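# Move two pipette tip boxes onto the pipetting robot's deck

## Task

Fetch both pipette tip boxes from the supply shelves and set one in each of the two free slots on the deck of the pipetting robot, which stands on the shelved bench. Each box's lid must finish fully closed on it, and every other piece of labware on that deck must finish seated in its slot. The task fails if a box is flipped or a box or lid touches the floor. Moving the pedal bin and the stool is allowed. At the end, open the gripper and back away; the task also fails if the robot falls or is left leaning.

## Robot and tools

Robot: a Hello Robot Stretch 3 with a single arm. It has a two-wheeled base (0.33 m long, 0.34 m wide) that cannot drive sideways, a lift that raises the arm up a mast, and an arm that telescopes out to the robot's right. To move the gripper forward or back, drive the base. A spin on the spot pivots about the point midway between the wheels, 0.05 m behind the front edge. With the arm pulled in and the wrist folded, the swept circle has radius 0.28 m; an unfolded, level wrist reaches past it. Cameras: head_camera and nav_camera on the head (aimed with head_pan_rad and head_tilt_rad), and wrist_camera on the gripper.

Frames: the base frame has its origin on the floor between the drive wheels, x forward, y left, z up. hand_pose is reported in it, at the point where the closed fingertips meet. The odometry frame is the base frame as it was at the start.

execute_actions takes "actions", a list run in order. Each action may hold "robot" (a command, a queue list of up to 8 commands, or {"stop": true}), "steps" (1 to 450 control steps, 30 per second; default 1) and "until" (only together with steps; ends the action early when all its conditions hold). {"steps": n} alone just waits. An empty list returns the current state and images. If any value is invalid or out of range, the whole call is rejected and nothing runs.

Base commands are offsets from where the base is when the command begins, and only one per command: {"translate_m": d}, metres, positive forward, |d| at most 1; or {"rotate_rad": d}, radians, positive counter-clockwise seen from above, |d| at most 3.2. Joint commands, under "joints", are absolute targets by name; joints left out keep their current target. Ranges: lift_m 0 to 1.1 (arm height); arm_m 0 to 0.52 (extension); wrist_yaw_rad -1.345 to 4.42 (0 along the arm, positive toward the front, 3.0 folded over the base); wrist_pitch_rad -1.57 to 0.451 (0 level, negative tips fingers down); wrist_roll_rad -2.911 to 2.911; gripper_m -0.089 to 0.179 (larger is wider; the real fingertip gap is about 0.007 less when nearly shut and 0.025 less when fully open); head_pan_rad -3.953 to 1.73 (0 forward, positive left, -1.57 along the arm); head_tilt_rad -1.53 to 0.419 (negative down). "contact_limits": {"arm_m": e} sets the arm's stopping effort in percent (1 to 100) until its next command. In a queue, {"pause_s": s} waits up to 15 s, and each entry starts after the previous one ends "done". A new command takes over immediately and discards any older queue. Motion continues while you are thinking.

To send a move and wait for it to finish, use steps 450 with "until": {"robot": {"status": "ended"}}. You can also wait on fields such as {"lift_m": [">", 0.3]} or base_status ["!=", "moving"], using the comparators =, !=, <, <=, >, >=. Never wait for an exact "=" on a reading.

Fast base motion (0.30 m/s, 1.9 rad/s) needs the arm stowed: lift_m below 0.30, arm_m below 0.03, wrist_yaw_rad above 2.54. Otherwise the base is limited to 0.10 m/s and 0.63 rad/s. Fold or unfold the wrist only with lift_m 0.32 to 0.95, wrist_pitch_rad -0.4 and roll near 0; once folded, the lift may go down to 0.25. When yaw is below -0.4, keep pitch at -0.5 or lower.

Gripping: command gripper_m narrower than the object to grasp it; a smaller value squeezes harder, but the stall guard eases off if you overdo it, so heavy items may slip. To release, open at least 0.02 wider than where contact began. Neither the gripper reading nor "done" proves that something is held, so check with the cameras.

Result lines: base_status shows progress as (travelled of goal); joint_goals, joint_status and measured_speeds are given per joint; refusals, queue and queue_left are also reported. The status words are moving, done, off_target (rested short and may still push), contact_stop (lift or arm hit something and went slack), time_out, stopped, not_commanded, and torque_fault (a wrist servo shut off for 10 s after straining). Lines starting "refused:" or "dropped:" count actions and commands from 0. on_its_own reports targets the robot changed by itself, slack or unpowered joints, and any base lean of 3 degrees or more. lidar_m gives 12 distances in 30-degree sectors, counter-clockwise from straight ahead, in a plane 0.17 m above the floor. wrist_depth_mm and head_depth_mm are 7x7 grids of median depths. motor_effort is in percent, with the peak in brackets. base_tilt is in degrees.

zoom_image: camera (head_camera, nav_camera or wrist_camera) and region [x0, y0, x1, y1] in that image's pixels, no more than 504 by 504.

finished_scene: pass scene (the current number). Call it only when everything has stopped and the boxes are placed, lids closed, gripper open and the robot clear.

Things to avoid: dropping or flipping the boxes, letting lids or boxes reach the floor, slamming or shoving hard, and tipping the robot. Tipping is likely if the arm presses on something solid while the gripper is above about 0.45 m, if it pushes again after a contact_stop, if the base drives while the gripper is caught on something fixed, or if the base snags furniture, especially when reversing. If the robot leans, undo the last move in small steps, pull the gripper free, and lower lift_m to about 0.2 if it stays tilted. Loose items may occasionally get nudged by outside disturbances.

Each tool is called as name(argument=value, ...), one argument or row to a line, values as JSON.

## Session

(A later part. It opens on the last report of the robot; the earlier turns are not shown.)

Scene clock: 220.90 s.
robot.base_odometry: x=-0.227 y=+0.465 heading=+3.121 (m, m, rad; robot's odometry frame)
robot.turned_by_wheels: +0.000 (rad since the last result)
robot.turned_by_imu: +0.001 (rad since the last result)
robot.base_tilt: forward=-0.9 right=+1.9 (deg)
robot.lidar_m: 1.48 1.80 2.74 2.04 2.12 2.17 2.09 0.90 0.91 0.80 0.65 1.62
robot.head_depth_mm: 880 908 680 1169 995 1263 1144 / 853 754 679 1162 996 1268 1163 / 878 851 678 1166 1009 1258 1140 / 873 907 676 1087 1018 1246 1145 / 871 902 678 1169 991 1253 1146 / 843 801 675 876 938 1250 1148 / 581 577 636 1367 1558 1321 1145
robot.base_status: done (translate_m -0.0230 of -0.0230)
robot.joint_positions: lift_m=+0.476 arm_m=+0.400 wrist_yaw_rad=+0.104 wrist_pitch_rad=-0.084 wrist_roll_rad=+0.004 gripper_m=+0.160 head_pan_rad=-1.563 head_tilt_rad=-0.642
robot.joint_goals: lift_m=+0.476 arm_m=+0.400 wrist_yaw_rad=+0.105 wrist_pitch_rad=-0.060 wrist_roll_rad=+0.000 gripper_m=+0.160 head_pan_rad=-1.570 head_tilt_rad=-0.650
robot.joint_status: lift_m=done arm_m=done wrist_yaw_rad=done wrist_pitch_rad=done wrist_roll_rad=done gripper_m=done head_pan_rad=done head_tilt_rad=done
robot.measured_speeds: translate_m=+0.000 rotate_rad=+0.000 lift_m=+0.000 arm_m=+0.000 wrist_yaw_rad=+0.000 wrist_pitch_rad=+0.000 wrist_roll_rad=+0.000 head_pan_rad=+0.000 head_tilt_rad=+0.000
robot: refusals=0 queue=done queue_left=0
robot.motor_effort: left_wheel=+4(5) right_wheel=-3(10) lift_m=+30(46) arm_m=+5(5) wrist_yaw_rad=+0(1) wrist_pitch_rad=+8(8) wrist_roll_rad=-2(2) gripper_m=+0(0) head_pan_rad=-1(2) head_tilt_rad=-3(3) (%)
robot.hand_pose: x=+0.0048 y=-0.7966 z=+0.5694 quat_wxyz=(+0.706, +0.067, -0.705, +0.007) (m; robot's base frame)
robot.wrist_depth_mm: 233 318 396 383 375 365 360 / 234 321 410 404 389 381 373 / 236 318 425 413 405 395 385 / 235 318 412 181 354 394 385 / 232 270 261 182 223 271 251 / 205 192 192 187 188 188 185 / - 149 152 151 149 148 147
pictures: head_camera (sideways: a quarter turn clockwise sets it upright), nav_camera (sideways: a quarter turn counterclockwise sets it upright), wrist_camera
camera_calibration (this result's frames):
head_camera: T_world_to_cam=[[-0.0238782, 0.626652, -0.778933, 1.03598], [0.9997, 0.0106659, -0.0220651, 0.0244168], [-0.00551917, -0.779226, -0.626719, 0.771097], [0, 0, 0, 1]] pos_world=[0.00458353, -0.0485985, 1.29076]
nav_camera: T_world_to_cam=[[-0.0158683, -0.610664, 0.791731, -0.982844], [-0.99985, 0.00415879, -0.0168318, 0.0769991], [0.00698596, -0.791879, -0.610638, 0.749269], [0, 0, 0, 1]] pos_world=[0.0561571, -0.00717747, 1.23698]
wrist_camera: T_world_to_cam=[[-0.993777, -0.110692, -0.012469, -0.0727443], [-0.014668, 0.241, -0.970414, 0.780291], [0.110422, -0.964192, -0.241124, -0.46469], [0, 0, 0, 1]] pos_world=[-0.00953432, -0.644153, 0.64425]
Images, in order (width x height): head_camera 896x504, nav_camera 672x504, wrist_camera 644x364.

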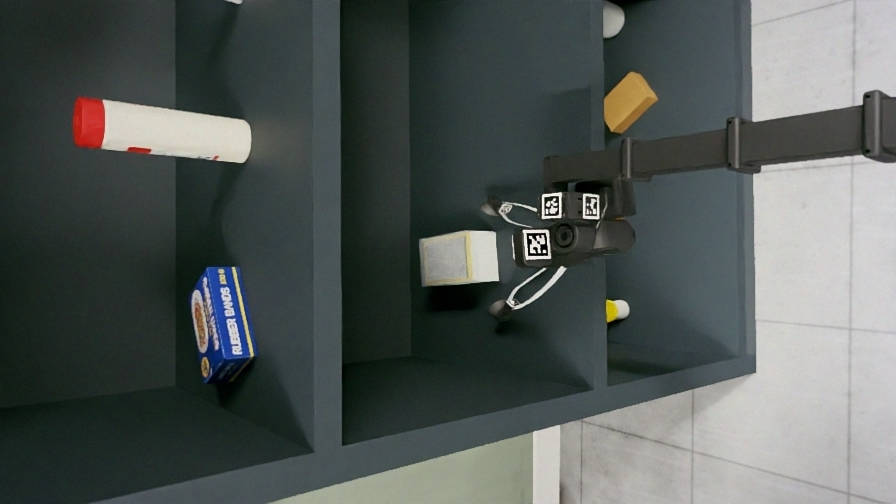

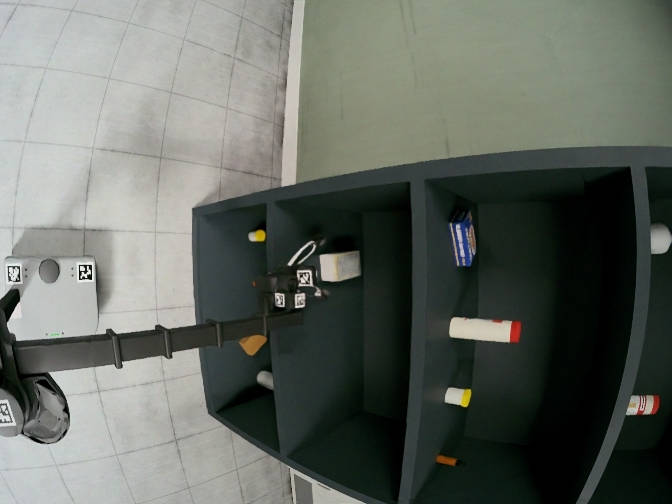

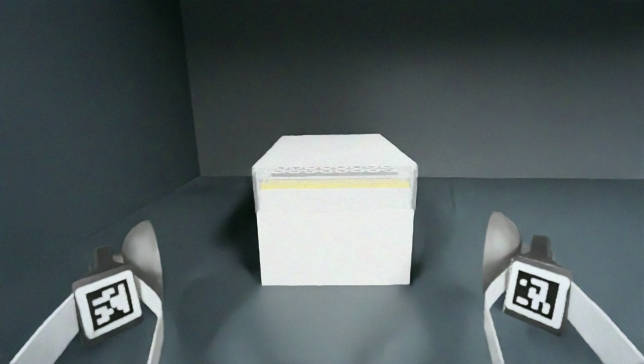

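execute_actions(
  actions=[
    {"robot": [{"joints": {"arm_m": 0.454}}, {"joints": {"gripper_m": 0.04}}, {"pause_s": 0.5}, {"joints": {"lift_m": 0.492}}, {"pause_s": 0.5}, {"joints": {"lift_m": 0.52}}, {"pause_s": 0.5}], "steps": 300, "until": {"robot": {"status": "ended"}}},
  ],
)

Scene clock: 232.17 s.
robot.base_odometry: x=-0.227 y=+0.465 heading=+3.121 (m, m, rad; robot's odometry frame)
robot.turned_by_wheels: +0.000 (rad since the last result)
robot.turned_by_imu: +0.001 (rad since the last result)
robot.base_tilt: forward=-0.9 right=+2.0 (deg)
robot.lidar_m: 1.48 1.80 2.74 2.03 2.12 2.17 2.10 0.90 0.90 0.80 0.65 1.62
robot.head_depth_mm: 880 912 679 1164 996 1251 1146 / 850 754 679 1159 992 1259 1168 / 875 849 677 1185 1375 1242 1145 / 871 905 676 1087 991 1256 1140 / 875 907 674 1163 987 1247 1145 / 847 800 674 878 934 1242 1145 / 582 579 637 1365 1559 1336 1146
robot.base_status: done (translate_m -0.0230 of -0.0230)
robot.joint_positions: lift_m=+0.520 arm_m=+0.454 wrist_yaw_rad=+0.104 wrist_pitch_rad=-0.093 wrist_roll_rad=+0.004 gripper_m=+0.041 head_pan_rad=-1.563 head_tilt_rad=-0.642
robot.joint_goals: lift_m=+0.520 arm_m=+0.454 wrist_yaw_rad=+0.105 wrist_pitch_rad=-0.060 wrist_roll_rad=+0.000 gripper_m=+0.040 head_pan_rad=-1.570 head_tilt_rad=-0.650
robot.joint_status: lift_m=done arm_m=done wrist_yaw_rad=done wrist_pitch_rad=done wrist_roll_rad=done gripper_m=done head_pan_rad=done head_tilt_rad=done
robot.measured_speeds: translate_m=+0.000 rotate_rad=+0.000 lift_m=+0.000 arm_m=+0.000 wrist_yaw_rad=+0.000 wrist_pitch_rad=+0.000 wrist_roll_rad=+0.000 head_pan_rad=+0.000 head_tilt_rad=+0.000
robot: refusals=0 queue=done queue_left=0
robot.motor_effort: left_wheel=+4(4) right_wheel=-3(4) lift_m=+47(48) arm_m=+4(5) wrist_yaw_rad=+0(1) wrist_pitch_rad=+10(10) wrist_roll_rad=-2(2) gripper_m=-20(98) head_pan_rad=-2(2) head_tilt_rad=-2(2) (%)
robot.hand_pose: x=+0.0048 y=-0.8502 z=+0.6106 quat_wxyz=(+0.706, +0.070, -0.705, +0.003) (m; robot's base frame)
robot.wrist_depth_mm: 233 319 344 334 326 317 312 / 235 321 356 347 340 331 323 / 236 321 374 360 353 346 334 / 236 320 388 190 367 358 350 / 237 313 131 129 130 345 337 / 237 268 131 130 131 263 254 / 210 207 136 134 135 202 202
pictures: head_camera (sideways: a quarter turn clockwise sets it upright), nav_camera (sideways: a quarter turn counterclockwise sets it upright), wrist_camera
camera_calibration (this result's frames):
head_camera: T_world_to_cam=[[-0.0238781, 0.626652, -0.778933, 1.03598], [0.9997, 0.0106657, -0.0220651, 0.0244168], [-0.00551926, -0.779226, -0.626719, 0.771097], [0, 0, 0, 1]] pos_world=[0.00458353, -0.0485985, 1.29076]
nav_camera: T_world_to_cam=[[-0.0158684, -0.610664, 0.791731, -0.982844], [-0.99985, 0.00415891, -0.0168318, 0.0769991], [0.00698586, -0.791879, -0.610638, 0.749268], [0, 0, 0, 1]] pos_world=[0.0561571, -0.00717749, 1.23698]
wrist_camera: T_world_to_cam=[[-0.993789, -0.110572, -0.0125294, -0.078071], [-0.0155322, 0.24932, -0.968297, 0.839003], [0.110191, -0.962088, -0.249489, -0.499541], [0, 0, 0, 1]] pos_world=[-0.00950975, -0.698415, 0.686795]
Images, in order (width x height): head_camera 896x504, nav_camera 672x504, wrist_camera 644x364.

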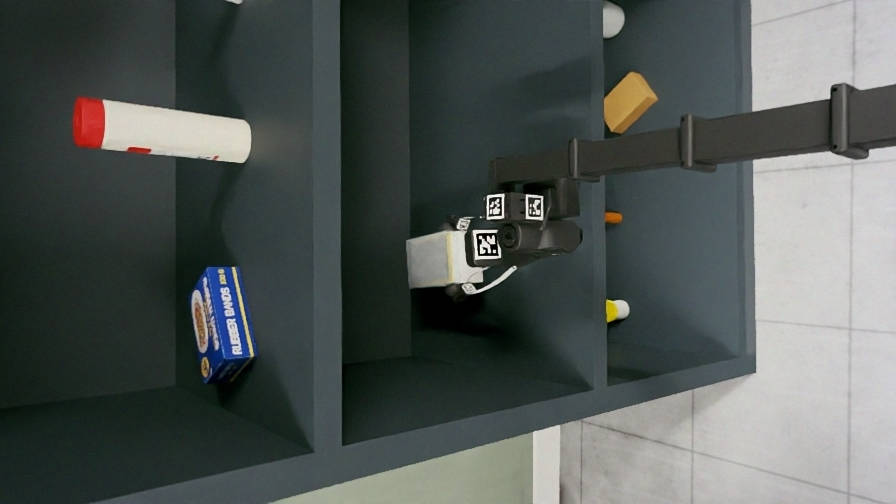

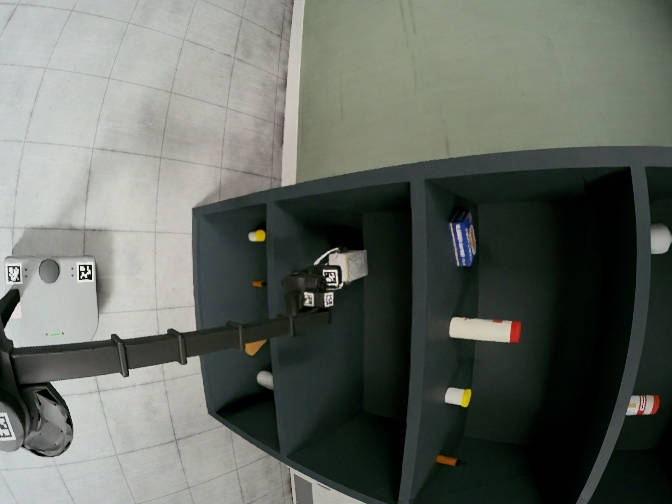

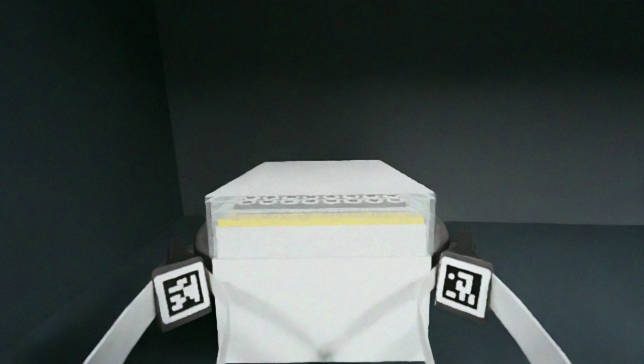

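execute_actions(
  actions=[
    {"robot": {"joints": {"wrist_pitch_rad": 0.08, "wrist_yaw_rad": 0.0}}, "steps": 60, "until": {"robot": {"status": "ended"}}},
    {"robot": {"joints": {"arm_m": 0.03}}, "steps": 200, "until": {"robot": {"arm_m": ["<", 0.09]}}},
    {"robot": {"joints": {"lift_m": 0.885, "head_tilt_rad": -0.55}, "base": {"rotate_rad": 0.766}}, "steps": 200, "until": {"robot": {"base_status": ["!=", "moving"]}}},
    {"robot": {"base": {"translate_m": 1.0}}, "steps": 200, "until": {"robot": {"translate_m": [">", 0.1]}}},
    {"robot": [{"base": {"translate_m": 0.949}}, {"base": {"rotate_rad": 0.770}}], "steps": 60},
  ],
)

Scene clock: 249.47 s.
robot.base_odometry: x=-0.448 y=+0.261 heading=-2.397 (m, m, rad; robot's odometry frame)
robot.turned_by_wheels: +0.766 (rad since the last result)
robot.turned_by_imu: +0.773 (rad since the last result)
robot.base_tilt: forward=-2.4 right=+2.7 (deg)
robot.lidar_m: 1.70 1.83 1.83 2.11 2.31 2.31 1.20 0.83 0.82 1.55 1.29 1.60
robot.head_depth_mm: 1204 1310 1423 1561 1677 - - / 1298 1411 1555 1735 1779 - - / 1409 1538 1711 479 1683 - - / 1543 1708 1928 455 1042 1368 1172 / 1706 1920 2176 2268 1719 1410 1190 / 1897 2086 2362 2216 1728 1398 1194 / 1819 1945 2170 2196 1717 1415 1184
robot.base_status: moving (translate_m +0.2000 of +0.9490)
robot.joint_positions: lift_m=+0.885 arm_m=+0.030 wrist_yaw_rad=+0.000 wrist_pitch_rad=+0.038 wrist_roll_rad=+0.004 gripper_m=+0.041 head_pan_rad=-1.563 head_tilt_rad=-0.556
robot.joint_goals: lift_m=+0.885 arm_m=+0.030 wrist_yaw_rad=+0.000 wrist_pitch_rad=+0.080 wrist_roll_rad=+0.000 gripper_m=+0.040 head_pan_rad=-1.570 head_tilt_rad=-0.550
robot.joint_status: lift_m=done arm_m=done wrist_yaw_rad=done wrist_pitch_rad=done wrist_roll_rad=done gripper_m=done head_pan_rad=done head_tilt_rad=done
robot.measured_speeds: translate_m=+0.100 rotate_rad=+0.000 lift_m=+0.000 arm_m=+0.000 wrist_yaw_rad=+0.000 wrist_pitch_rad=+0.000 wrist_roll_rad=+0.000 head_pan_rad=+0.000 head_tilt_rad=+0.000
robot: refusals=0 queue=running queue_left=1
robot.motor_effort: left_wheel=+0(7) right_wheel=+6(9) lift_m=+47(47) arm_m=-6(8) wrist_yaw_rad=+0(4) wrist_pitch_rad=+13(15) wrist_roll_rad=-2(2) gripper_m=-20(21) head_pan_rad=-2(3) head_tilt_rad=+3(11) (%)
robot.hand_pose: x=-0.0214 y=-0.4323 z=+1.0090 quat_wxyz=(+0.706, -0.013, -0.708, +0.013) (m; robot's base frame)
robot.wrist_depth_mm: - - - - - 963 806 / - - - - - - 825 / - - - - - - 839 / - - - 221 - - 854 / - - 131 131 131 - 855 / - - 131 130 131 - 871 / - - 134 133 134 - 890
pictures: head_camera (sideways: a quarter turn clockwise sets it upright), nav_camera (sideways: a quarter turn counterclockwise sets it upright), wrist_camera
camera_calibration (this result's frames):
head_camera: T_world_to_cam=[[-0.0233599, 0.557549, -0.829816, 1.10231], [0.999714, 0.00876035, -0.0222566, 0.0246685], [-0.00513966, -0.830098, -0.557594, 0.681167], [0, 0, 0, 1]] pos_world=[0.00458922, -0.0493695, 1.29507]
nav_camera: T_world_to_cam=[[-0.0163944, -0.540522, 0.84117, -1.0473], [-0.999839, 0.0026742, -0.0177684, 0.0782203], [0.00735478, -0.841325, -0.540479, 0.657991], [0, 0, 0, 1]] pos_world=[0.0561985, -0.0127114, 1.23797]
wrist_camera: T_world_to_cam=[[-0.999896, -0.00871842, -0.0115171, -0.0100003], [0.0103741, 0.12139, -0.992551, 1.08984], [0.0100515, -0.992567, -0.121287, -0.139869], [0, 0, 0, 1]] pos_world=[-0.0198994, -0.271212, 1.06464]
Images, in order (width x height): head_camera 896x504, nav_camera 672x504, wrist_camera 644x364.

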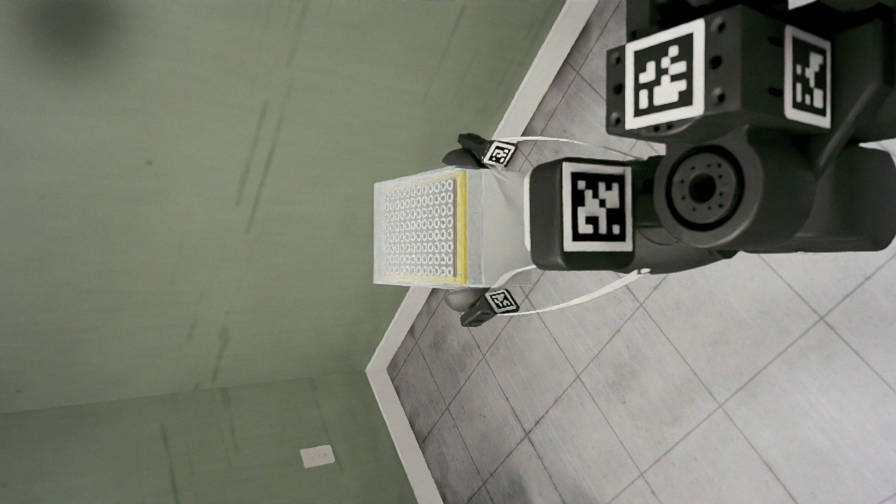

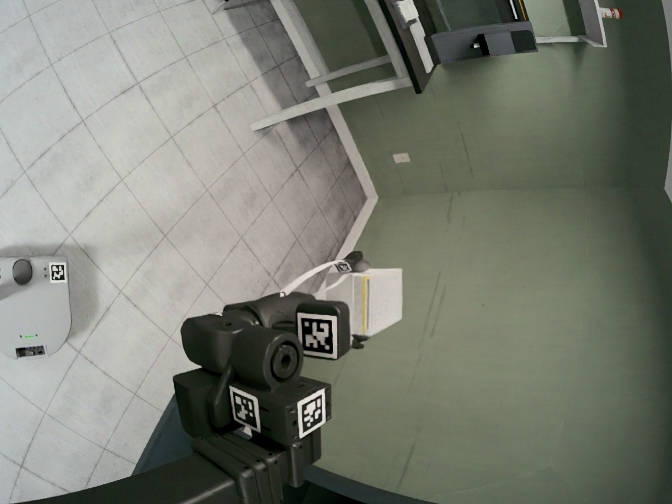

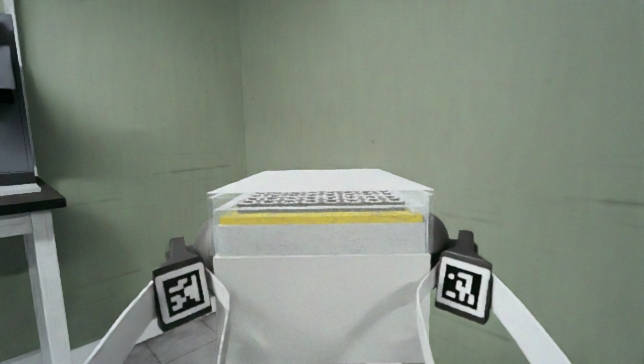

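execute_actions(
  actions=[
    {"steps": 450, "until": {"robot": {"status": "ended"}}},
    {"robot": {"joints": {"arm_m": 0.27, "head_tilt_rad": -0.5}}, "steps": 200, "until": {"robot": {"status": "ended"}}},
  ],
)

Scene clock: 262.70 s.
robot.base_odometry: x=-0.999 y=-0.246 heading=-1.627 (m, m, rad; robot's odometry frame)
robot.turned_by_wheels: +0.770 (rad since the last result)
robot.turned_by_imu: +0.778 (rad since the last result)
robot.base_tilt: forward=-1.0 right=+1.8 (deg)
robot.lidar_m: 1.69 1.36 1.81 2.84 2.66 1.45 1.82 1.07 1.10 0.91 0.91 1.99
robot.head_depth_mm: 1210 1289 962 813 - 1410 1187 / 1212 1290 960 - 1750 1446 1213 / 1204 1291 983 - 1751 1455 1212 / 1209 1274 1011 821 1626 1418 1213 / 1200 1335 1051 820 1634 1408 1213 / 1194 1318 1051 814 1683 1406 1215 / 1193 1311 1052 814 1700 1456 1209
robot.base_status: done (rotate_rad +0.7698 of +0.7700)
robot.joint_positions: lift_m=+0.885 arm_m=+0.270 wrist_yaw_rad=+0.000 wrist_pitch_rad=+0.038 wrist_roll_rad=+0.004 gripper_m=+0.041 head_pan_rad=-1.563 head_tilt_rad=-0.507
robot.joint_goals: lift_m=+0.885 arm_m=+0.270 wrist_yaw_rad=+0.000 wrist_pitch_rad=+0.080 wrist_roll_rad=+0.000 gripper_m=+0.040 head_pan_rad=-1.570 head_tilt_rad=-0.500
robot.joint_status: lift_m=done arm_m=done wrist_yaw_rad=done wrist_pitch_rad=done wrist_roll_rad=done gripper_m=done head_pan_rad=done head_tilt_rad=done
robot.measured_speeds: translate_m=+0.000 rotate_rad=+0.000 lift_m=+0.000 arm_m=+0.000 wrist_yaw_rad=+0.000 wrist_pitch_rad=+0.000 wrist_roll_rad=+0.000 head_pan_rad=+0.000 head_tilt_rad=+0.000
robot: refusals=0 queue=done queue_left=0
robot.motor_effort: left_wheel=-2(7) right_wheel=+4(10) lift_m=+46(46) arm_m=+4(5) wrist_yaw_rad=-1(0) wrist_pitch_rad=+13(13) wrist_roll_rad=-2(2) gripper_m=-20(20) head_pan_rad=-2(2) head_tilt_rad=+3(10) (%)
robot.hand_pose: x=-0.0214 y=-0.6716 z=+1.0090 quat_wxyz=(+0.706, -0.013, -0.708, +0.013) (m; robot's base frame)
robot.wrist_depth_mm: 777 836 886 874 869 869 837 / 897 896 888 902 904 899 912 / 923 914 902 859 874 912 930 / 924 925 943 222 490 486 898 / 513 501 132 131 131 351 366 / 331 344 131 131 131 300 286 / 246 246 134 133 134 232 235
pictures: head_camera (sideways: a quarter turn clockwise sets it upright), nav_camera (sideways: a quarter turn counterclockwise sets it upright), wrist_camera
camera_calibration (this result's frames):
head_camera: T_world_to_cam=[[-0.0230482, 0.515958, -0.856304, 1.13684], [0.999722, 0.00766076, -0.0222925, 0.0247166], [-0.00494204, -0.85658, -0.515991, 0.627038], [0, 0, 0, 1]] pos_world=[0.00459124, -0.0496439, 1.29758]
nav_camera: T_world_to_cam=[[-0.0167101, -0.498393, 0.86679, -1.0807], [-0.999832, 0.00178653, -0.0182477, 0.0788453], [0.00754597, -0.866949, -0.498339, 0.603162], [0, 0, 0, 1]] pos_world=[0.056222, -0.0158451, 1.23876]
wrist_camera: T_world_to_cam=[[-0.999896, -0.0087178, -0.0115186, -0.0120851], [0.0103758, 0.12138, -0.992552, 1.11889], [0.010051, -0.992568, -0.121277, -0.377432], [0, 0, 0, 1]] pos_world=[-0.0198996, -0.510543, 1.06464]
Images, in order (width x height): head_camera 896x504, nav_camera 672x504, wrist_camera 644x364.

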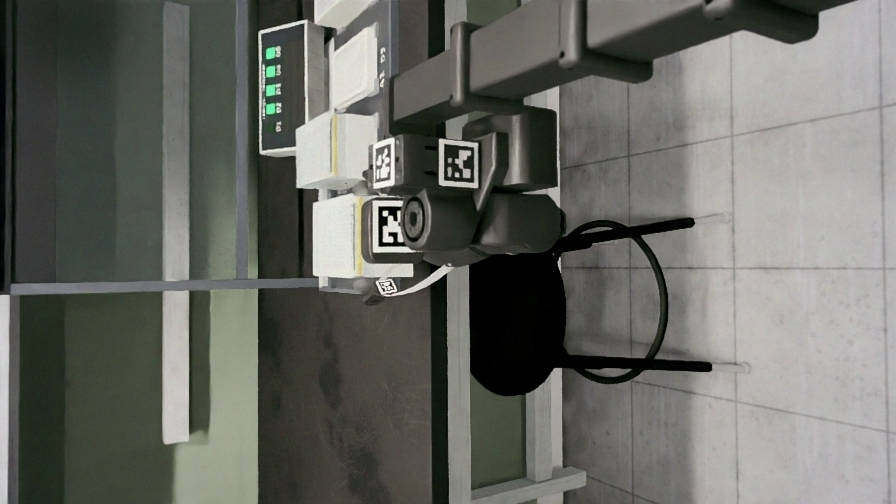

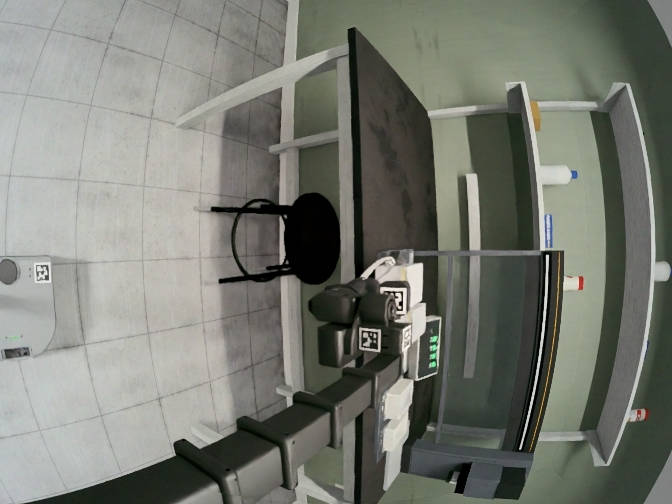

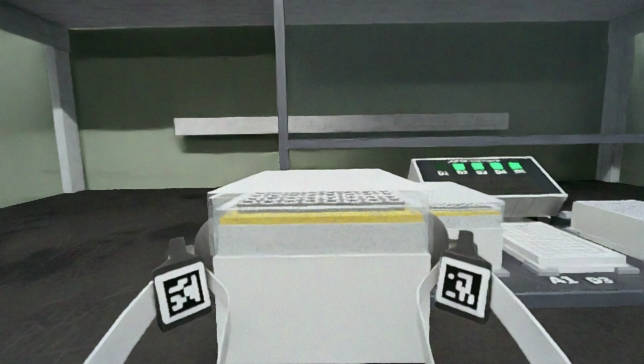

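execute_actions(
  actions=[
    {"robot": {"joints": {"arm_m": 0.43, "lift_m": 0.868}}, "steps": 200, "until": {"robot": {"status": "ended"}}},
  ],
)

zoom_image(
  camera="head_camera",
  region=[270, 100, 450, 310],
)

Scene clock: 272.77 s.
robot.base_odometry: x=-0.999 y=-0.246 heading=-1.627 (m, m, rad; robot's odometry frame)
robot.turned_by_wheels: +0.000 (rad since the last result)
robot.turned_by_imu: +0.001 (rad since the last result)
robot.base_tilt: forward=-1.0 right=+1.9 (deg)
robot.lidar_m: 1.69 1.36 1.81 2.84 2.66 1.44 1.81 1.07 1.10 0.91 0.91 1.99
robot.head_depth_mm: 1219 1303 960 814 - - 1190 / 1213 1290 972 - 1746 1449 1231 / 1206 1296 1135 1732 1743 1445 1221 / 1204 1277 999 821 1509 1408 1222 / 1201 1325 1052 817 1635 1413 1211 / 1200 1316 1053 817 1689 1415 1218 / 1191 1322 1048 812 1707 1442 1215
robot.base_status: done (rotate_rad +0.7698 of +0.7700)
robot.joint_positions: lift_m=+0.868 arm_m=+0.430 wrist_yaw_rad=+0.000 wrist_pitch_rad=+0.038 wrist_roll_rad=+0.004 gripper_m=+0.041 head_pan_rad=-1.563 head_tilt_rad=-0.507
robot.joint_goals: lift_m=+0.868 arm_m=+0.430 wrist_yaw_rad=+0.000 wrist_pitch_rad=+0.080 wrist_roll_rad=+0.000 gripper_m=+0.040 head_pan_rad=-1.570 head_tilt_rad=-0.500
robot.joint_status: lift_m=done arm_m=done wrist_yaw_rad=done wrist_pitch_rad=done wrist_roll_rad=done gripper_m=done head_pan_rad=done head_tilt_rad=done
robot.measured_speeds: translate_m=+0.000 rotate_rad=+0.000 lift_m=+0.000 arm_m=+0.000 wrist_yaw_rad=+0.000 wrist_pitch_rad=+0.000 wrist_roll_rad=+0.000 head_pan_rad=+0.000 head_tilt_rad=+0.000
robot: refusals=0 queue=done queue_left=0
robot.motor_effort: left_wheel=-2(2) right_wheel=+4(4) lift_m=+32(46) arm_m=+4(6) wrist_yaw_rad=-1(1) wrist_pitch_rad=+13(13) wrist_roll_rad=-2(2) gripper_m=-20(20) head_pan_rad=-2(2) head_tilt_rad=+3(4) (%)
robot.hand_pose: x=-0.0214 y=-0.8316 z=+0.9925 quat_wxyz=(+0.706, -0.013, -0.708, +0.013) (m; robot's base frame)
robot.wrist_depth_mm: 735 742 733 728 737 760 738 / 753 744 748 770 748 740 753 / 757 771 756 707 715 724 777 / 788 781 778 222 693 343 337 / 454 448 132 131 131 176 173 / 294 304 131 131 131 150 151 / 219 216 134 133 134 161 153
pictures: head_camera (sideways: a quarter turn clockwise sets it upright), nav_camera (sideways: a quarter turn counterclockwise sets it upright), wrist_camera
camera_calibration (this result's frames):
head_camera: T_world_to_cam=[[-0.0230477, 0.515906, -0.856335, 1.13688], [0.999722, 0.0076593, -0.0222925, 0.0247166], [-0.00494191, -0.856611, -0.51594, 0.626971], [0, 0, 0, 1]] pos_world=[0.00459124, -0.0496442, 1.29758]
nav_camera: T_world_to_cam=[[-0.0167105, -0.498341, 0.86682, -1.08074], [-0.999832, 0.00178555, -0.0182482, 0.078846], [0.00754609, -0.866979, -0.498287, 0.603094], [0, 0, 0, 1]] pos_world=[0.056222, -0.015849, 1.23876]
wrist_camera: T_world_to_cam=[[-0.999896, -0.00871909, -0.0115178, -0.0136712], [0.0103758, 0.121279, -0.992564, 1.12191], [0.0100511, -0.99258, -0.121176, -0.538348], [0, 0, 0, 1]] pos_world=[-0.0198996, -0.670537, 1.04818]
Images, in order (width x height): head_camera 896x504, nav_camera 672x504, wrist_camera 644x364.

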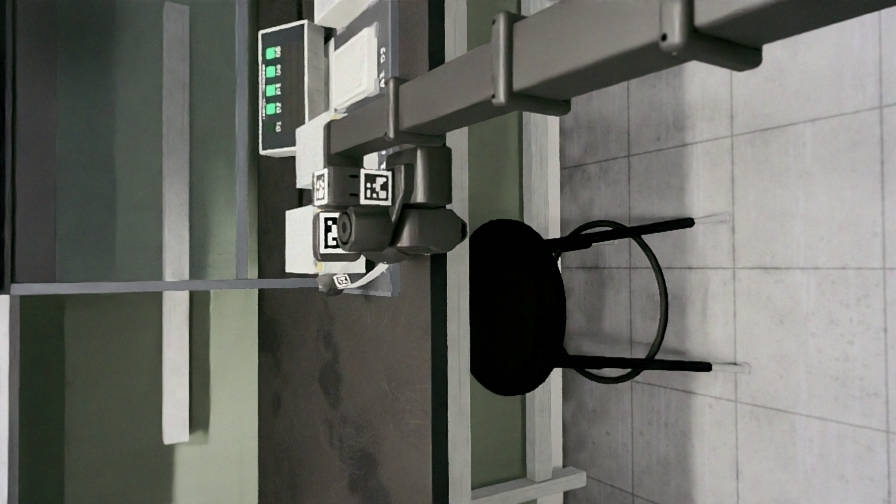

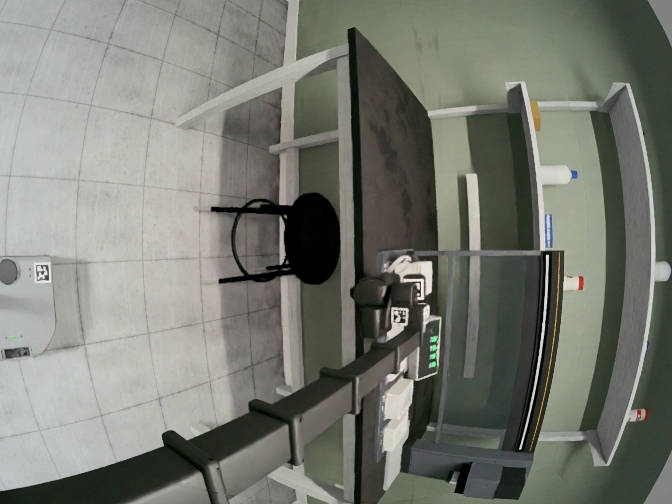

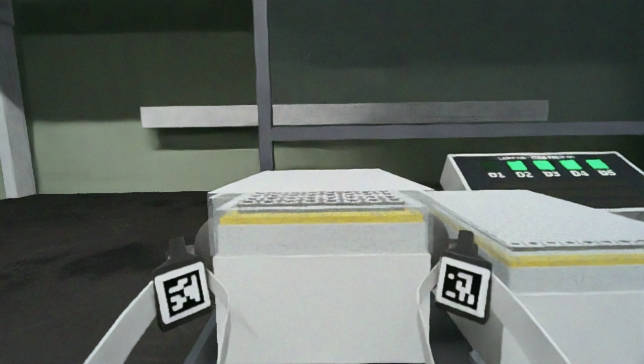

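Region (270, 100, 450, 310) of head_camera's 896x504 image, scaled by 2.400, with more detail than that image has; it fills the left 432 columns of this view, and the rest is white.

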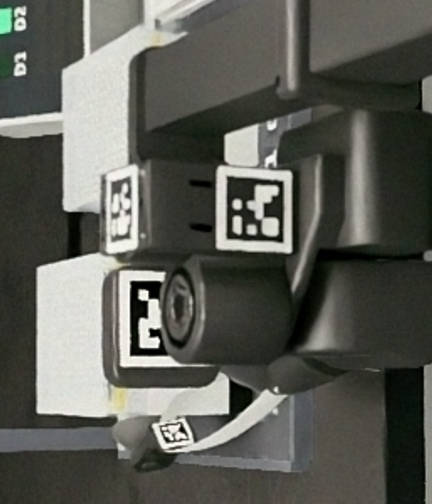

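execute_actions(
  actions=[
    {"robot": {"joints": {"arm_m": 0.448, "lift_m": 0.858}}, "steps": 200, "until": {"robot": {"status": "ended"}}},
  ],
)

zoom_image(
  camera="wrist_camera",
  region=[380, 150, 644, 364],
)

zoom_image(
  camera="wrist_camera",
  region=[100, 150, 364, 364],
)

Scene clock: 277.30 s.
robot.base_odometry: x=-0.999 y=-0.246 heading=-1.627 (m, m, rad; robot's odometry frame)
robot.turned_by_wheels: +0.000 (rad since the last result)
robot.turned_by_imu: +0.001 (rad since the last result)
robot.base_tilt: forward=-1.0 right=+1.9 (deg)
robot.lidar_m: 1.69 1.36 1.81 2.84 2.67 1.45 1.81 1.08 1.09 0.91 0.91 1.98
robot.head_depth_mm: 1211 1303 958 816 - - 1191 / 1211 1292 958 - 1734 1445 1214 / 1205 1287 1136 1726 1752 1452 1214 / 1204 1272 996 825 1497 1408 1211 / 1202 1322 1059 818 1635 1412 1210 / 1196 1319 1049 814 1687 1413 1206 / 1195 1318 1051 816 1709 1451 1215
robot.base_status: done (rotate_rad +0.7698 of +0.7700)
robot.joint_positions: lift_m=+0.858 arm_m=+0.448 wrist_yaw_rad=+0.000 wrist_pitch_rad=+0.038 wrist_roll_rad=+0.004 gripper_m=+0.041 head_pan_rad=-1.563 head_tilt_rad=-0.507
robot.joint_goals: lift_m=+0.858 arm_m=+0.448 wrist_yaw_rad=+0.000 wrist_pitch_rad=+0.080 wrist_roll_rad=+0.000 gripper_m=+0.040 head_pan_rad=-1.570 head_tilt_rad=-0.500
robot.joint_status: lift_m=done arm_m=done wrist_yaw_rad=done wrist_pitch_rad=done wrist_roll_rad=done gripper_m=done head_pan_rad=done head_tilt_rad=done
robot.measured_speeds: translate_m=+0.000 rotate_rad=+0.000 lift_m=+0.000 arm_m=+0.000 wrist_yaw_rad=+0.000 wrist_pitch_rad=+0.000 wrist_roll_rad=+0.000 head_pan_rad=+0.000 head_tilt_rad=+0.000
robot: refusals=0 queue=done queue_left=0
robot.motor_effort: left_wheel=-2(2) right_wheel=+5(4) lift_m=+32(31) arm_m=+4(6) wrist_yaw_rad=+0(0) wrist_pitch_rad=+13(12) wrist_roll_rad=-2(2) gripper_m=-20(20) head_pan_rad=-1(1) head_tilt_rad=+4(3) (%)
robot.hand_pose: x=-0.0214 y=-0.8496 z=+0.9825 quat_wxyz=(+0.706, -0.013, -0.708, +0.013) (m; robot's base frame)
robot.wrist_depth_mm: 724 712 727 733 734 721 728 / 728 740 741 734 734 747 741 / 739 747 689 705 756 701 757 / 756 763 767 223 656 315 313 / 416 411 131 131 130 161 141 / 271 280 130 131 130 132 131 / 202 201 134 133 133 160 133
pictures: head_camera (sideways: a quarter turn clockwise sets it upright), nav_camera (sideways: a quarter turn counterclockwise sets it upright), wrist_camera
camera_calibration (this result's frames):
head_camera: T_world_to_cam=[[-0.0230476, 0.515905, -0.856336, 1.13688], [0.999722, 0.00765915, -0.0222925, 0.0247166], [-0.004942, -0.856612, -0.515938, 0.62697], [0, 0, 0, 1]] pos_world=[0.00459123, -0.0496442, 1.29758]
nav_camera: T_world_to_cam=[[-0.0167106, -0.49834, 0.866821, -1.08074], [-0.999832, 0.00178564, -0.0182482, 0.0788461], [0.00754599, -0.86698, -0.498286, 0.603092], [0, 0, 0, 1]] pos_world=[0.056222, -0.0158491, 1.23876]
wrist_camera: T_world_to_cam=[[-0.999896, -0.0087191, -0.0115178, -0.0139434], [0.0103758, 0.121276, -0.992565, 1.11417], [0.0100511, -0.992581, -0.121173, -0.557432], [0, 0, 0, 1]] pos_world=[-0.0198996, -0.68854, 1.03818]
Images, in order (width x height): head_camera 896x504, nav_camera 672x504, wrist_camera 644x364.

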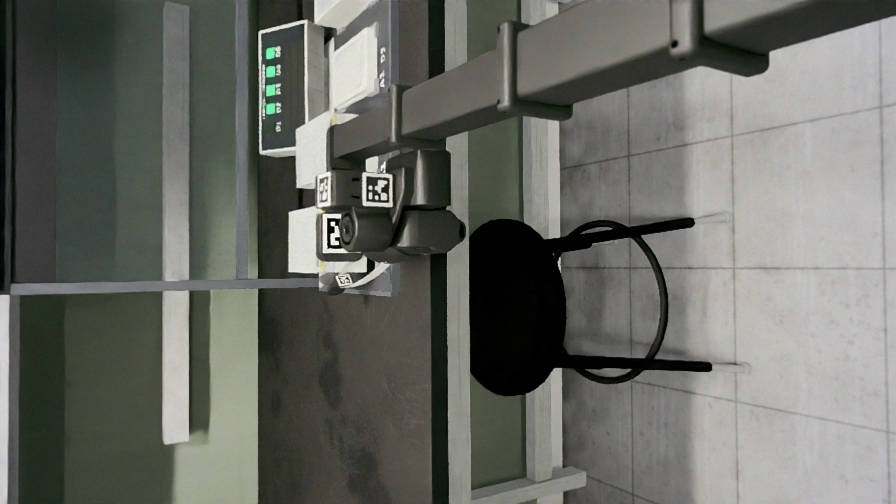

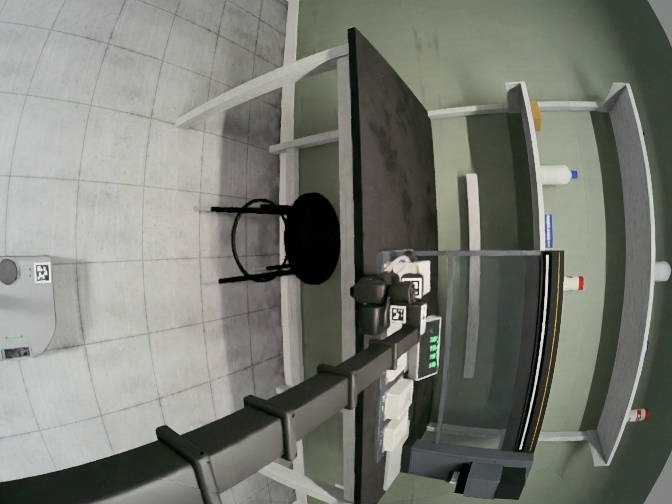

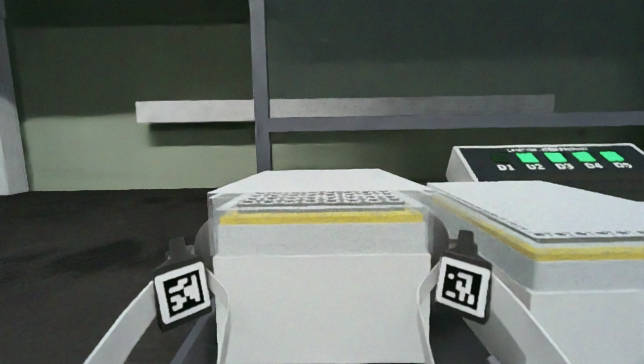

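Region (380, 150, 644, 364) of wrist_camera's 644x364 image, scaled by 1.909; it fills the top 409 rows of this view, and the rest is white.

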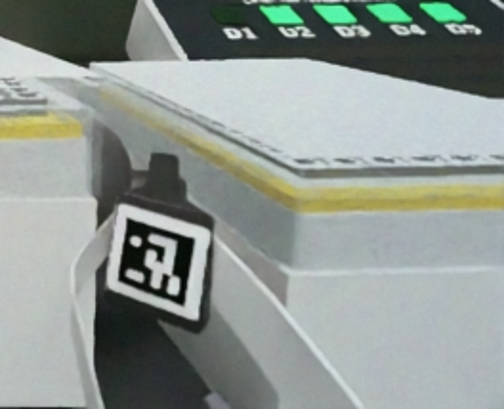

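Region (100, 150, 364, 364) of wrist_camera's 644x364 image, scaled by 1.909; it fills the top 409 rows of this view, and the rest is white.

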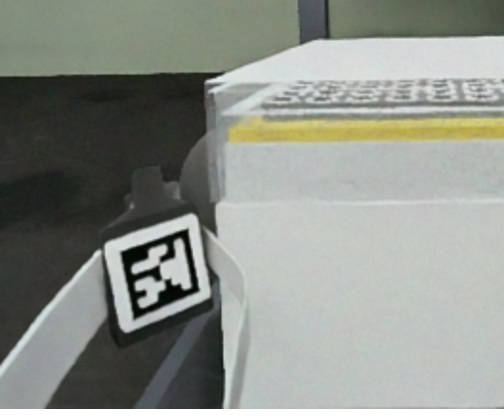

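execute_actions(
  actions=[
    {"robot": {"joints": {"lift_m": 0.848}}, "steps": 100, "until": {"robot": {"status": "ended"}}},
    {"robot": {"joints": {"lift_m": 0.841}}, "steps": 100, "until": {"robot": {"status": "ended"}}},
    {"steps": 8},
  ],
)

Scene clock: 286.87 s.
robot.base_odometry: x=-0.999 y=-0.246 heading=-1.627 (m, m, rad; robot's odometry frame)
robot.turned_by_wheels: +0.000 (rad since the last result)
robot.turned_by_imu: +0.001 (rad since the last result)
robot.base_tilt: forward=-1.1 right=+1.9 (deg)
robot.lidar_m: 1.69 1.36 1.81 2.84 2.66 1.44 1.82 1.08 1.10 0.91 0.91 1.99
robot.head_depth_mm: 1211 1290 961 814 1794 - 1191 / 1205 1297 957 - 1714 1457 1214 / 1204 1289 1140 1737 1749 1463 1224 / 1205 1272 1006 1013 1488 1409 1216 / 1206 1320 1054 822 1635 1411 1217 / 1204 1325 1051 819 1687 1411 1225 / 1195 1315 1047 813 1713 1458 1216
robot.base_status: done (rotate_rad +0.7698 of +0.7700)
robot.joint_positions: lift_m=+0.841 arm_m=+0.448 wrist_yaw_rad=+0.000 wrist_pitch_rad=+0.053 wrist_roll_rad=+0.004 gripper_m=+0.041 head_pan_rad=-1.563 head_tilt_rad=-0.507
robot.joint_goals: lift_m=+0.841 arm_m=+0.448 wrist_yaw_rad=+0.000 wrist_pitch_rad=+0.080 wrist_roll_rad=+0.000 gripper_m=+0.040 head_pan_rad=-1.570 head_tilt_rad=-0.500
robot.joint_status: lift_m=done arm_m=done wrist_yaw_rad=done wrist_pitch_rad=done wrist_roll_rad=done gripper_m=done head_pan_rad=done head_tilt_rad=done
robot.measured_speeds: translate_m=+0.000 rotate_rad=+0.000 lift_m=+0.000 arm_m=+0.000 wrist_yaw_rad=+0.000 wrist_pitch_rad=+0.000 wrist_roll_rad=+0.000 head_pan_rad=+0.000 head_tilt_rad=+0.000
robot: refusals=0 queue=done queue_left=0
robot.motor_effort: left_wheel=-2(2) right_wheel=+4(4) lift_m=+31(31) arm_m=+4(4) wrist_yaw_rad=+0(0) wrist_pitch_rad=+8(13) wrist_roll_rad=-2(2) gripper_m=-20(20) head_pan_rad=-2(2) head_tilt_rad=+3(3) (%)
robot.hand_pose: x=-0.0214 y=-0.8498 z=+0.9696 quat_wxyz=(+0.706, -0.019, -0.708, +0.019) (m; robot's base frame)
robot.wrist_depth_mm: 719 728 721 713 717 721 734 / 751 750 731 746 734 742 745 / 750 756 692 747 756 357 357 / 743 763 760 192 632 211 297 / 385 381 131 130 130 148 130 / 247 246 131 131 131 131 130 / 182 171 136 135 135 148 133
pictures: head_camera (sideways: a quarter turn clockwise sets it upright), nav_camera (sideways: a quarter turn counterclockwise sets it upright), wrist_camera
camera_calibration (this result's frames):
head_camera: T_world_to_cam=[[-0.0230477, 0.515902, -0.856338, 1.13689], [0.999722, 0.00765918, -0.0222925, 0.0247166], [-0.00494189, -0.856614, -0.515935, 0.626965], [0, 0, 0, 1]] pos_world=[0.00459124, -0.0496442, 1.29758]
nav_camera: T_world_to_cam=[[-0.0167106, -0.498336, 0.866823, -1.08075], [-0.999832, 0.00178544, -0.0182483, 0.0788461], [0.00754611, -0.866982, -0.498282, 0.603088], [0, 0, 0, 1]] pos_world=[0.056222, -0.0158493, 1.23876]
wrist_camera: T_world_to_cam=[[-0.999896, -0.00889718, -0.0113596, -0.0143988], [0.0103564, 0.105661, -0.994348, 1.08983], [0.0100472, -0.994362, -0.105558, -0.575846], [0, 0, 0, 1]] pos_world=[-0.0198984, -0.687881, 1.02272]
Images, in order (width x height): head_camera 896x504, nav_camera 672x504, wrist_camera 644x364.

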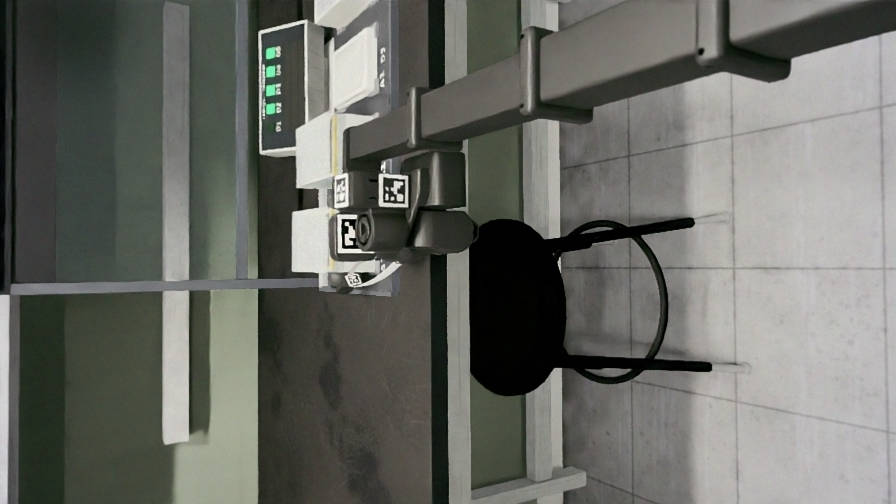

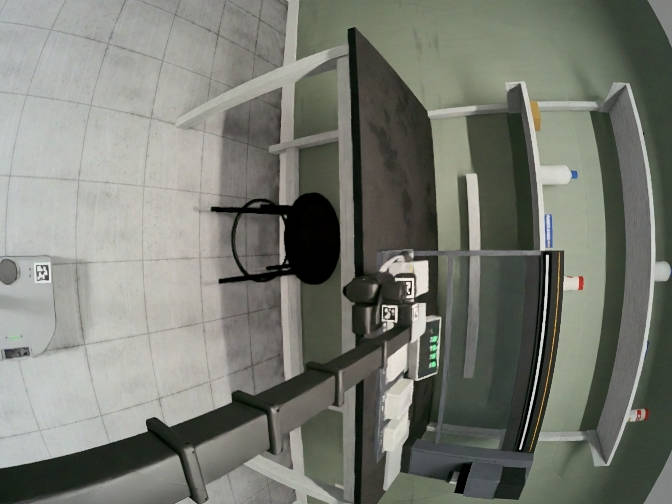

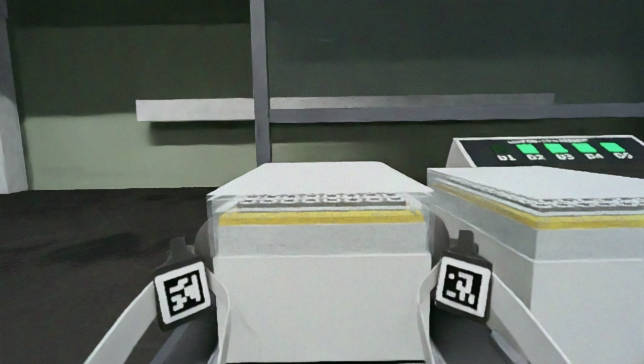

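execute_actions(
  actions=[
    {"robot": {"joints": {"arm_m": 0.4455}, "contact_limits": {"arm_m": 20}}, "steps": 100, "until": {"robot": {"status": "ended"}}},
    {"steps": 15},
  ],
)

Scene clock: 291.10 s.
robot.base_odometry: x=-0.999 y=-0.246 heading=-1.627 (m, m, rad; robot's odometry frame)
robot.turned_by_wheels: +0.000 (rad since the last result)
robot.turned_by_imu: +0.000 (rad since the last result)
robot.base_tilt: forward=-1.2 right=+2.0 (deg)
robot.lidar_m: 1.69 1.36 1.81 2.84 2.67 1.45 1.82 1.08 1.10 0.91 0.91 1.99
robot.head_depth_mm: 1221 1291 961 816 1819 - 1182 / 1211 1288 962 - 1718 1448 1218 / 1211 1298 1132 1745 1748 1446 1210 / 1201 1268 1000 1018 1498 1405 1221 / 1193 1326 1057 819 1641 1418 1219 / 1203 1322 1053 817 1677 1411 1213 / 1200 1316 1047 814 1713 1452 1213
robot.base_status: done (rotate_rad +0.7698 of +0.7700)
robot.joint_positions: lift_m=+0.841 arm_m=+0.446 wrist_yaw_rad=+0.000 wrist_pitch_rad=+0.053 wrist_roll_rad=+0.004 gripper_m=+0.041 head_pan_rad=-1.563 head_tilt_rad=-0.507
robot.joint_goals: lift_m=+0.841 arm_m=+0.446 wrist_yaw_rad=+0.000 wrist_pitch_rad=+0.080 wrist_roll_rad=+0.000 gripper_m=+0.040 head_pan_rad=-1.570 head_tilt_rad=-0.500
robot.joint_status: lift_m=done arm_m=done wrist_yaw_rad=done wrist_pitch_rad=done wrist_roll_rad=done gripper_m=done head_pan_rad=done head_tilt_rad=done
robot.measured_speeds: translate_m=+0.000 rotate_rad=+0.000 lift_m=+0.000 arm_m=+0.000 wrist_yaw_rad=+0.000 wrist_pitch_rad=+0.000 wrist_roll_rad=+0.000 head_pan_rad=+0.000 head_tilt_rad=+0.000
robot: refusals=0 queue=done queue_left=0
robot.motor_effort: left_wheel=-2(3) right_wheel=+5(4) lift_m=+31(31) arm_m=-5(4) wrist_yaw_rad=-1(0) wrist_pitch_rad=+8(8) wrist_roll_rad=-2(2) gripper_m=-20(20) head_pan_rad=-2(2) head_tilt_rad=+2(3) (%)
robot.contact_limits: arm_m 20 (drawing in: default 32, maximum 52; extending or still: default 43, maximum 70)
robot.hand_pose: x=-0.0214 y=-0.8479 z=+0.9696 quat_wxyz=(+0.706, -0.019, -0.708, +0.019) (m; robot's base frame)
robot.wrist_depth_mm: 719 720 714 716 734 720 730 / 750 746 738 728 734 744 743 / 749 750 695 745 754 358 358 / 750 775 756 196 627 211 299 / 385 380 131 130 130 149 131 / 247 246 131 131 131 133 132 / 182 172 136 134 135 148 135
pictures: head_camera (sideways: a quarter turn clockwise sets it upright), nav_camera (sideways: a quarter turn counterclockwise sets it upright), wrist_camera
camera_calibration (this result's frames):
head_camera: T_world_to_cam=[[-0.0230479, 0.515902, -0.856338, 1.13689], [0.999722, 0.00765954, -0.0222925, 0.0247166], [-0.00494158, -0.856614, -0.515935, 0.626965], [0, 0, 0, 1]] pos_world=[0.00459126, -0.0496442, 1.29758]
nav_camera: T_world_to_cam=[[-0.0167104, -0.498336, 0.866823, -1.08075], [-0.999832, 0.00178509, -0.0182483, 0.0788461], [0.00754642, -0.866982, -0.498282, 0.603088], [0, 0, 0, 1]] pos_world=[0.056222, -0.0158493, 1.23876]
wrist_camera: T_world_to_cam=[[-0.999896, -0.00883757, -0.0113675, -0.0143393], [0.0103706, 0.105661, -0.994348, 1.08963], [0.00998872, -0.994363, -0.105558, -0.573986], [0, 0, 0, 1]] pos_world=[-0.0199046, -0.686008, 1.02272]
Images, in order (width x height): head_camera 896x504, nav_camera 672x504, wrist_camera 644x364.

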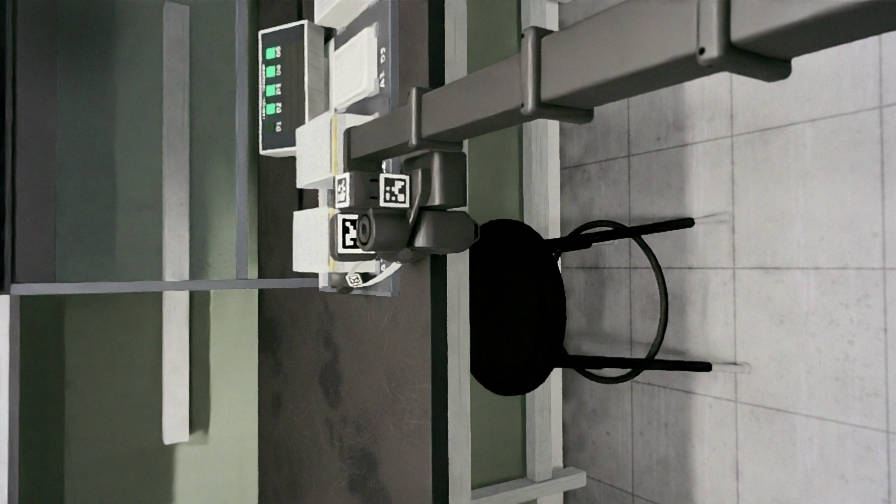

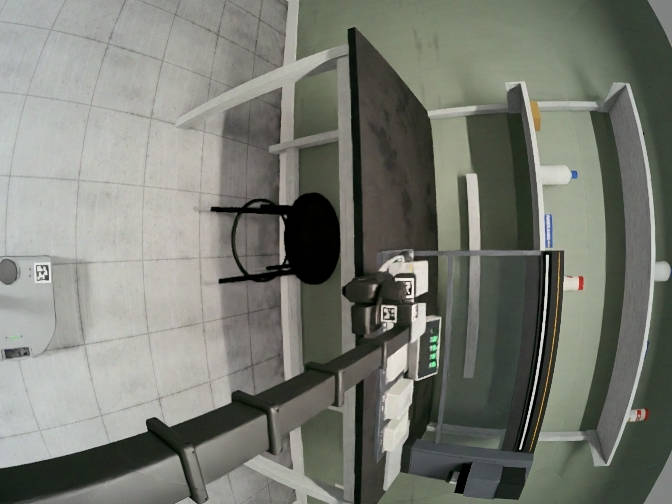

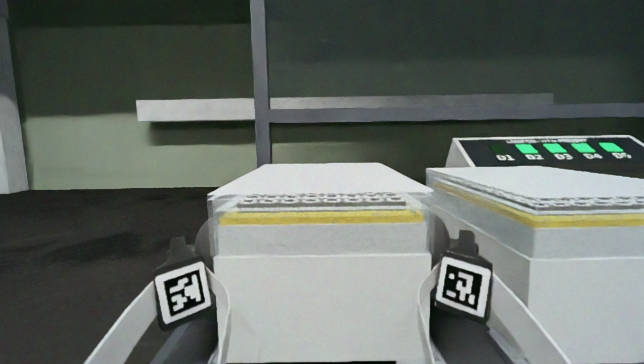

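zoom_image(
  camera="wrist_camera",
  region=[240, 140, 560, 230],
)

zoom_image(
  camera="head_camera",
  region=[280, 100, 410, 300],
)

zoom_image(
  camera="wrist_camera",
  region=[170, 300, 550, 364],
)

Region (240, 140, 560, 230) of wrist_camera's 644x364 image, scaled by 1.575; it fills the top 142 rows of this view, and the rest is white.

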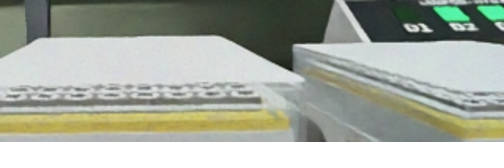

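Region (280, 100, 410, 300) of head_camera's 896x504 image, scaled by 2.520, with more detail than that image has; it fills the left 328 columns of this view, and the rest is white.

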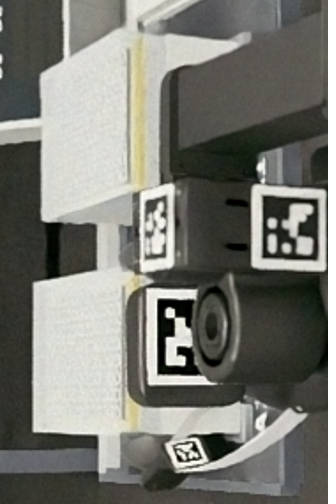

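Region (170, 300, 550, 364) of wrist_camera's 644x364 image, scaled by 1.326; it fills the top 85 rows of this view, and the rest is white.

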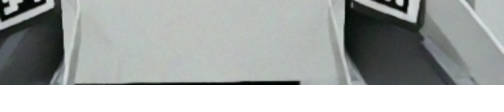

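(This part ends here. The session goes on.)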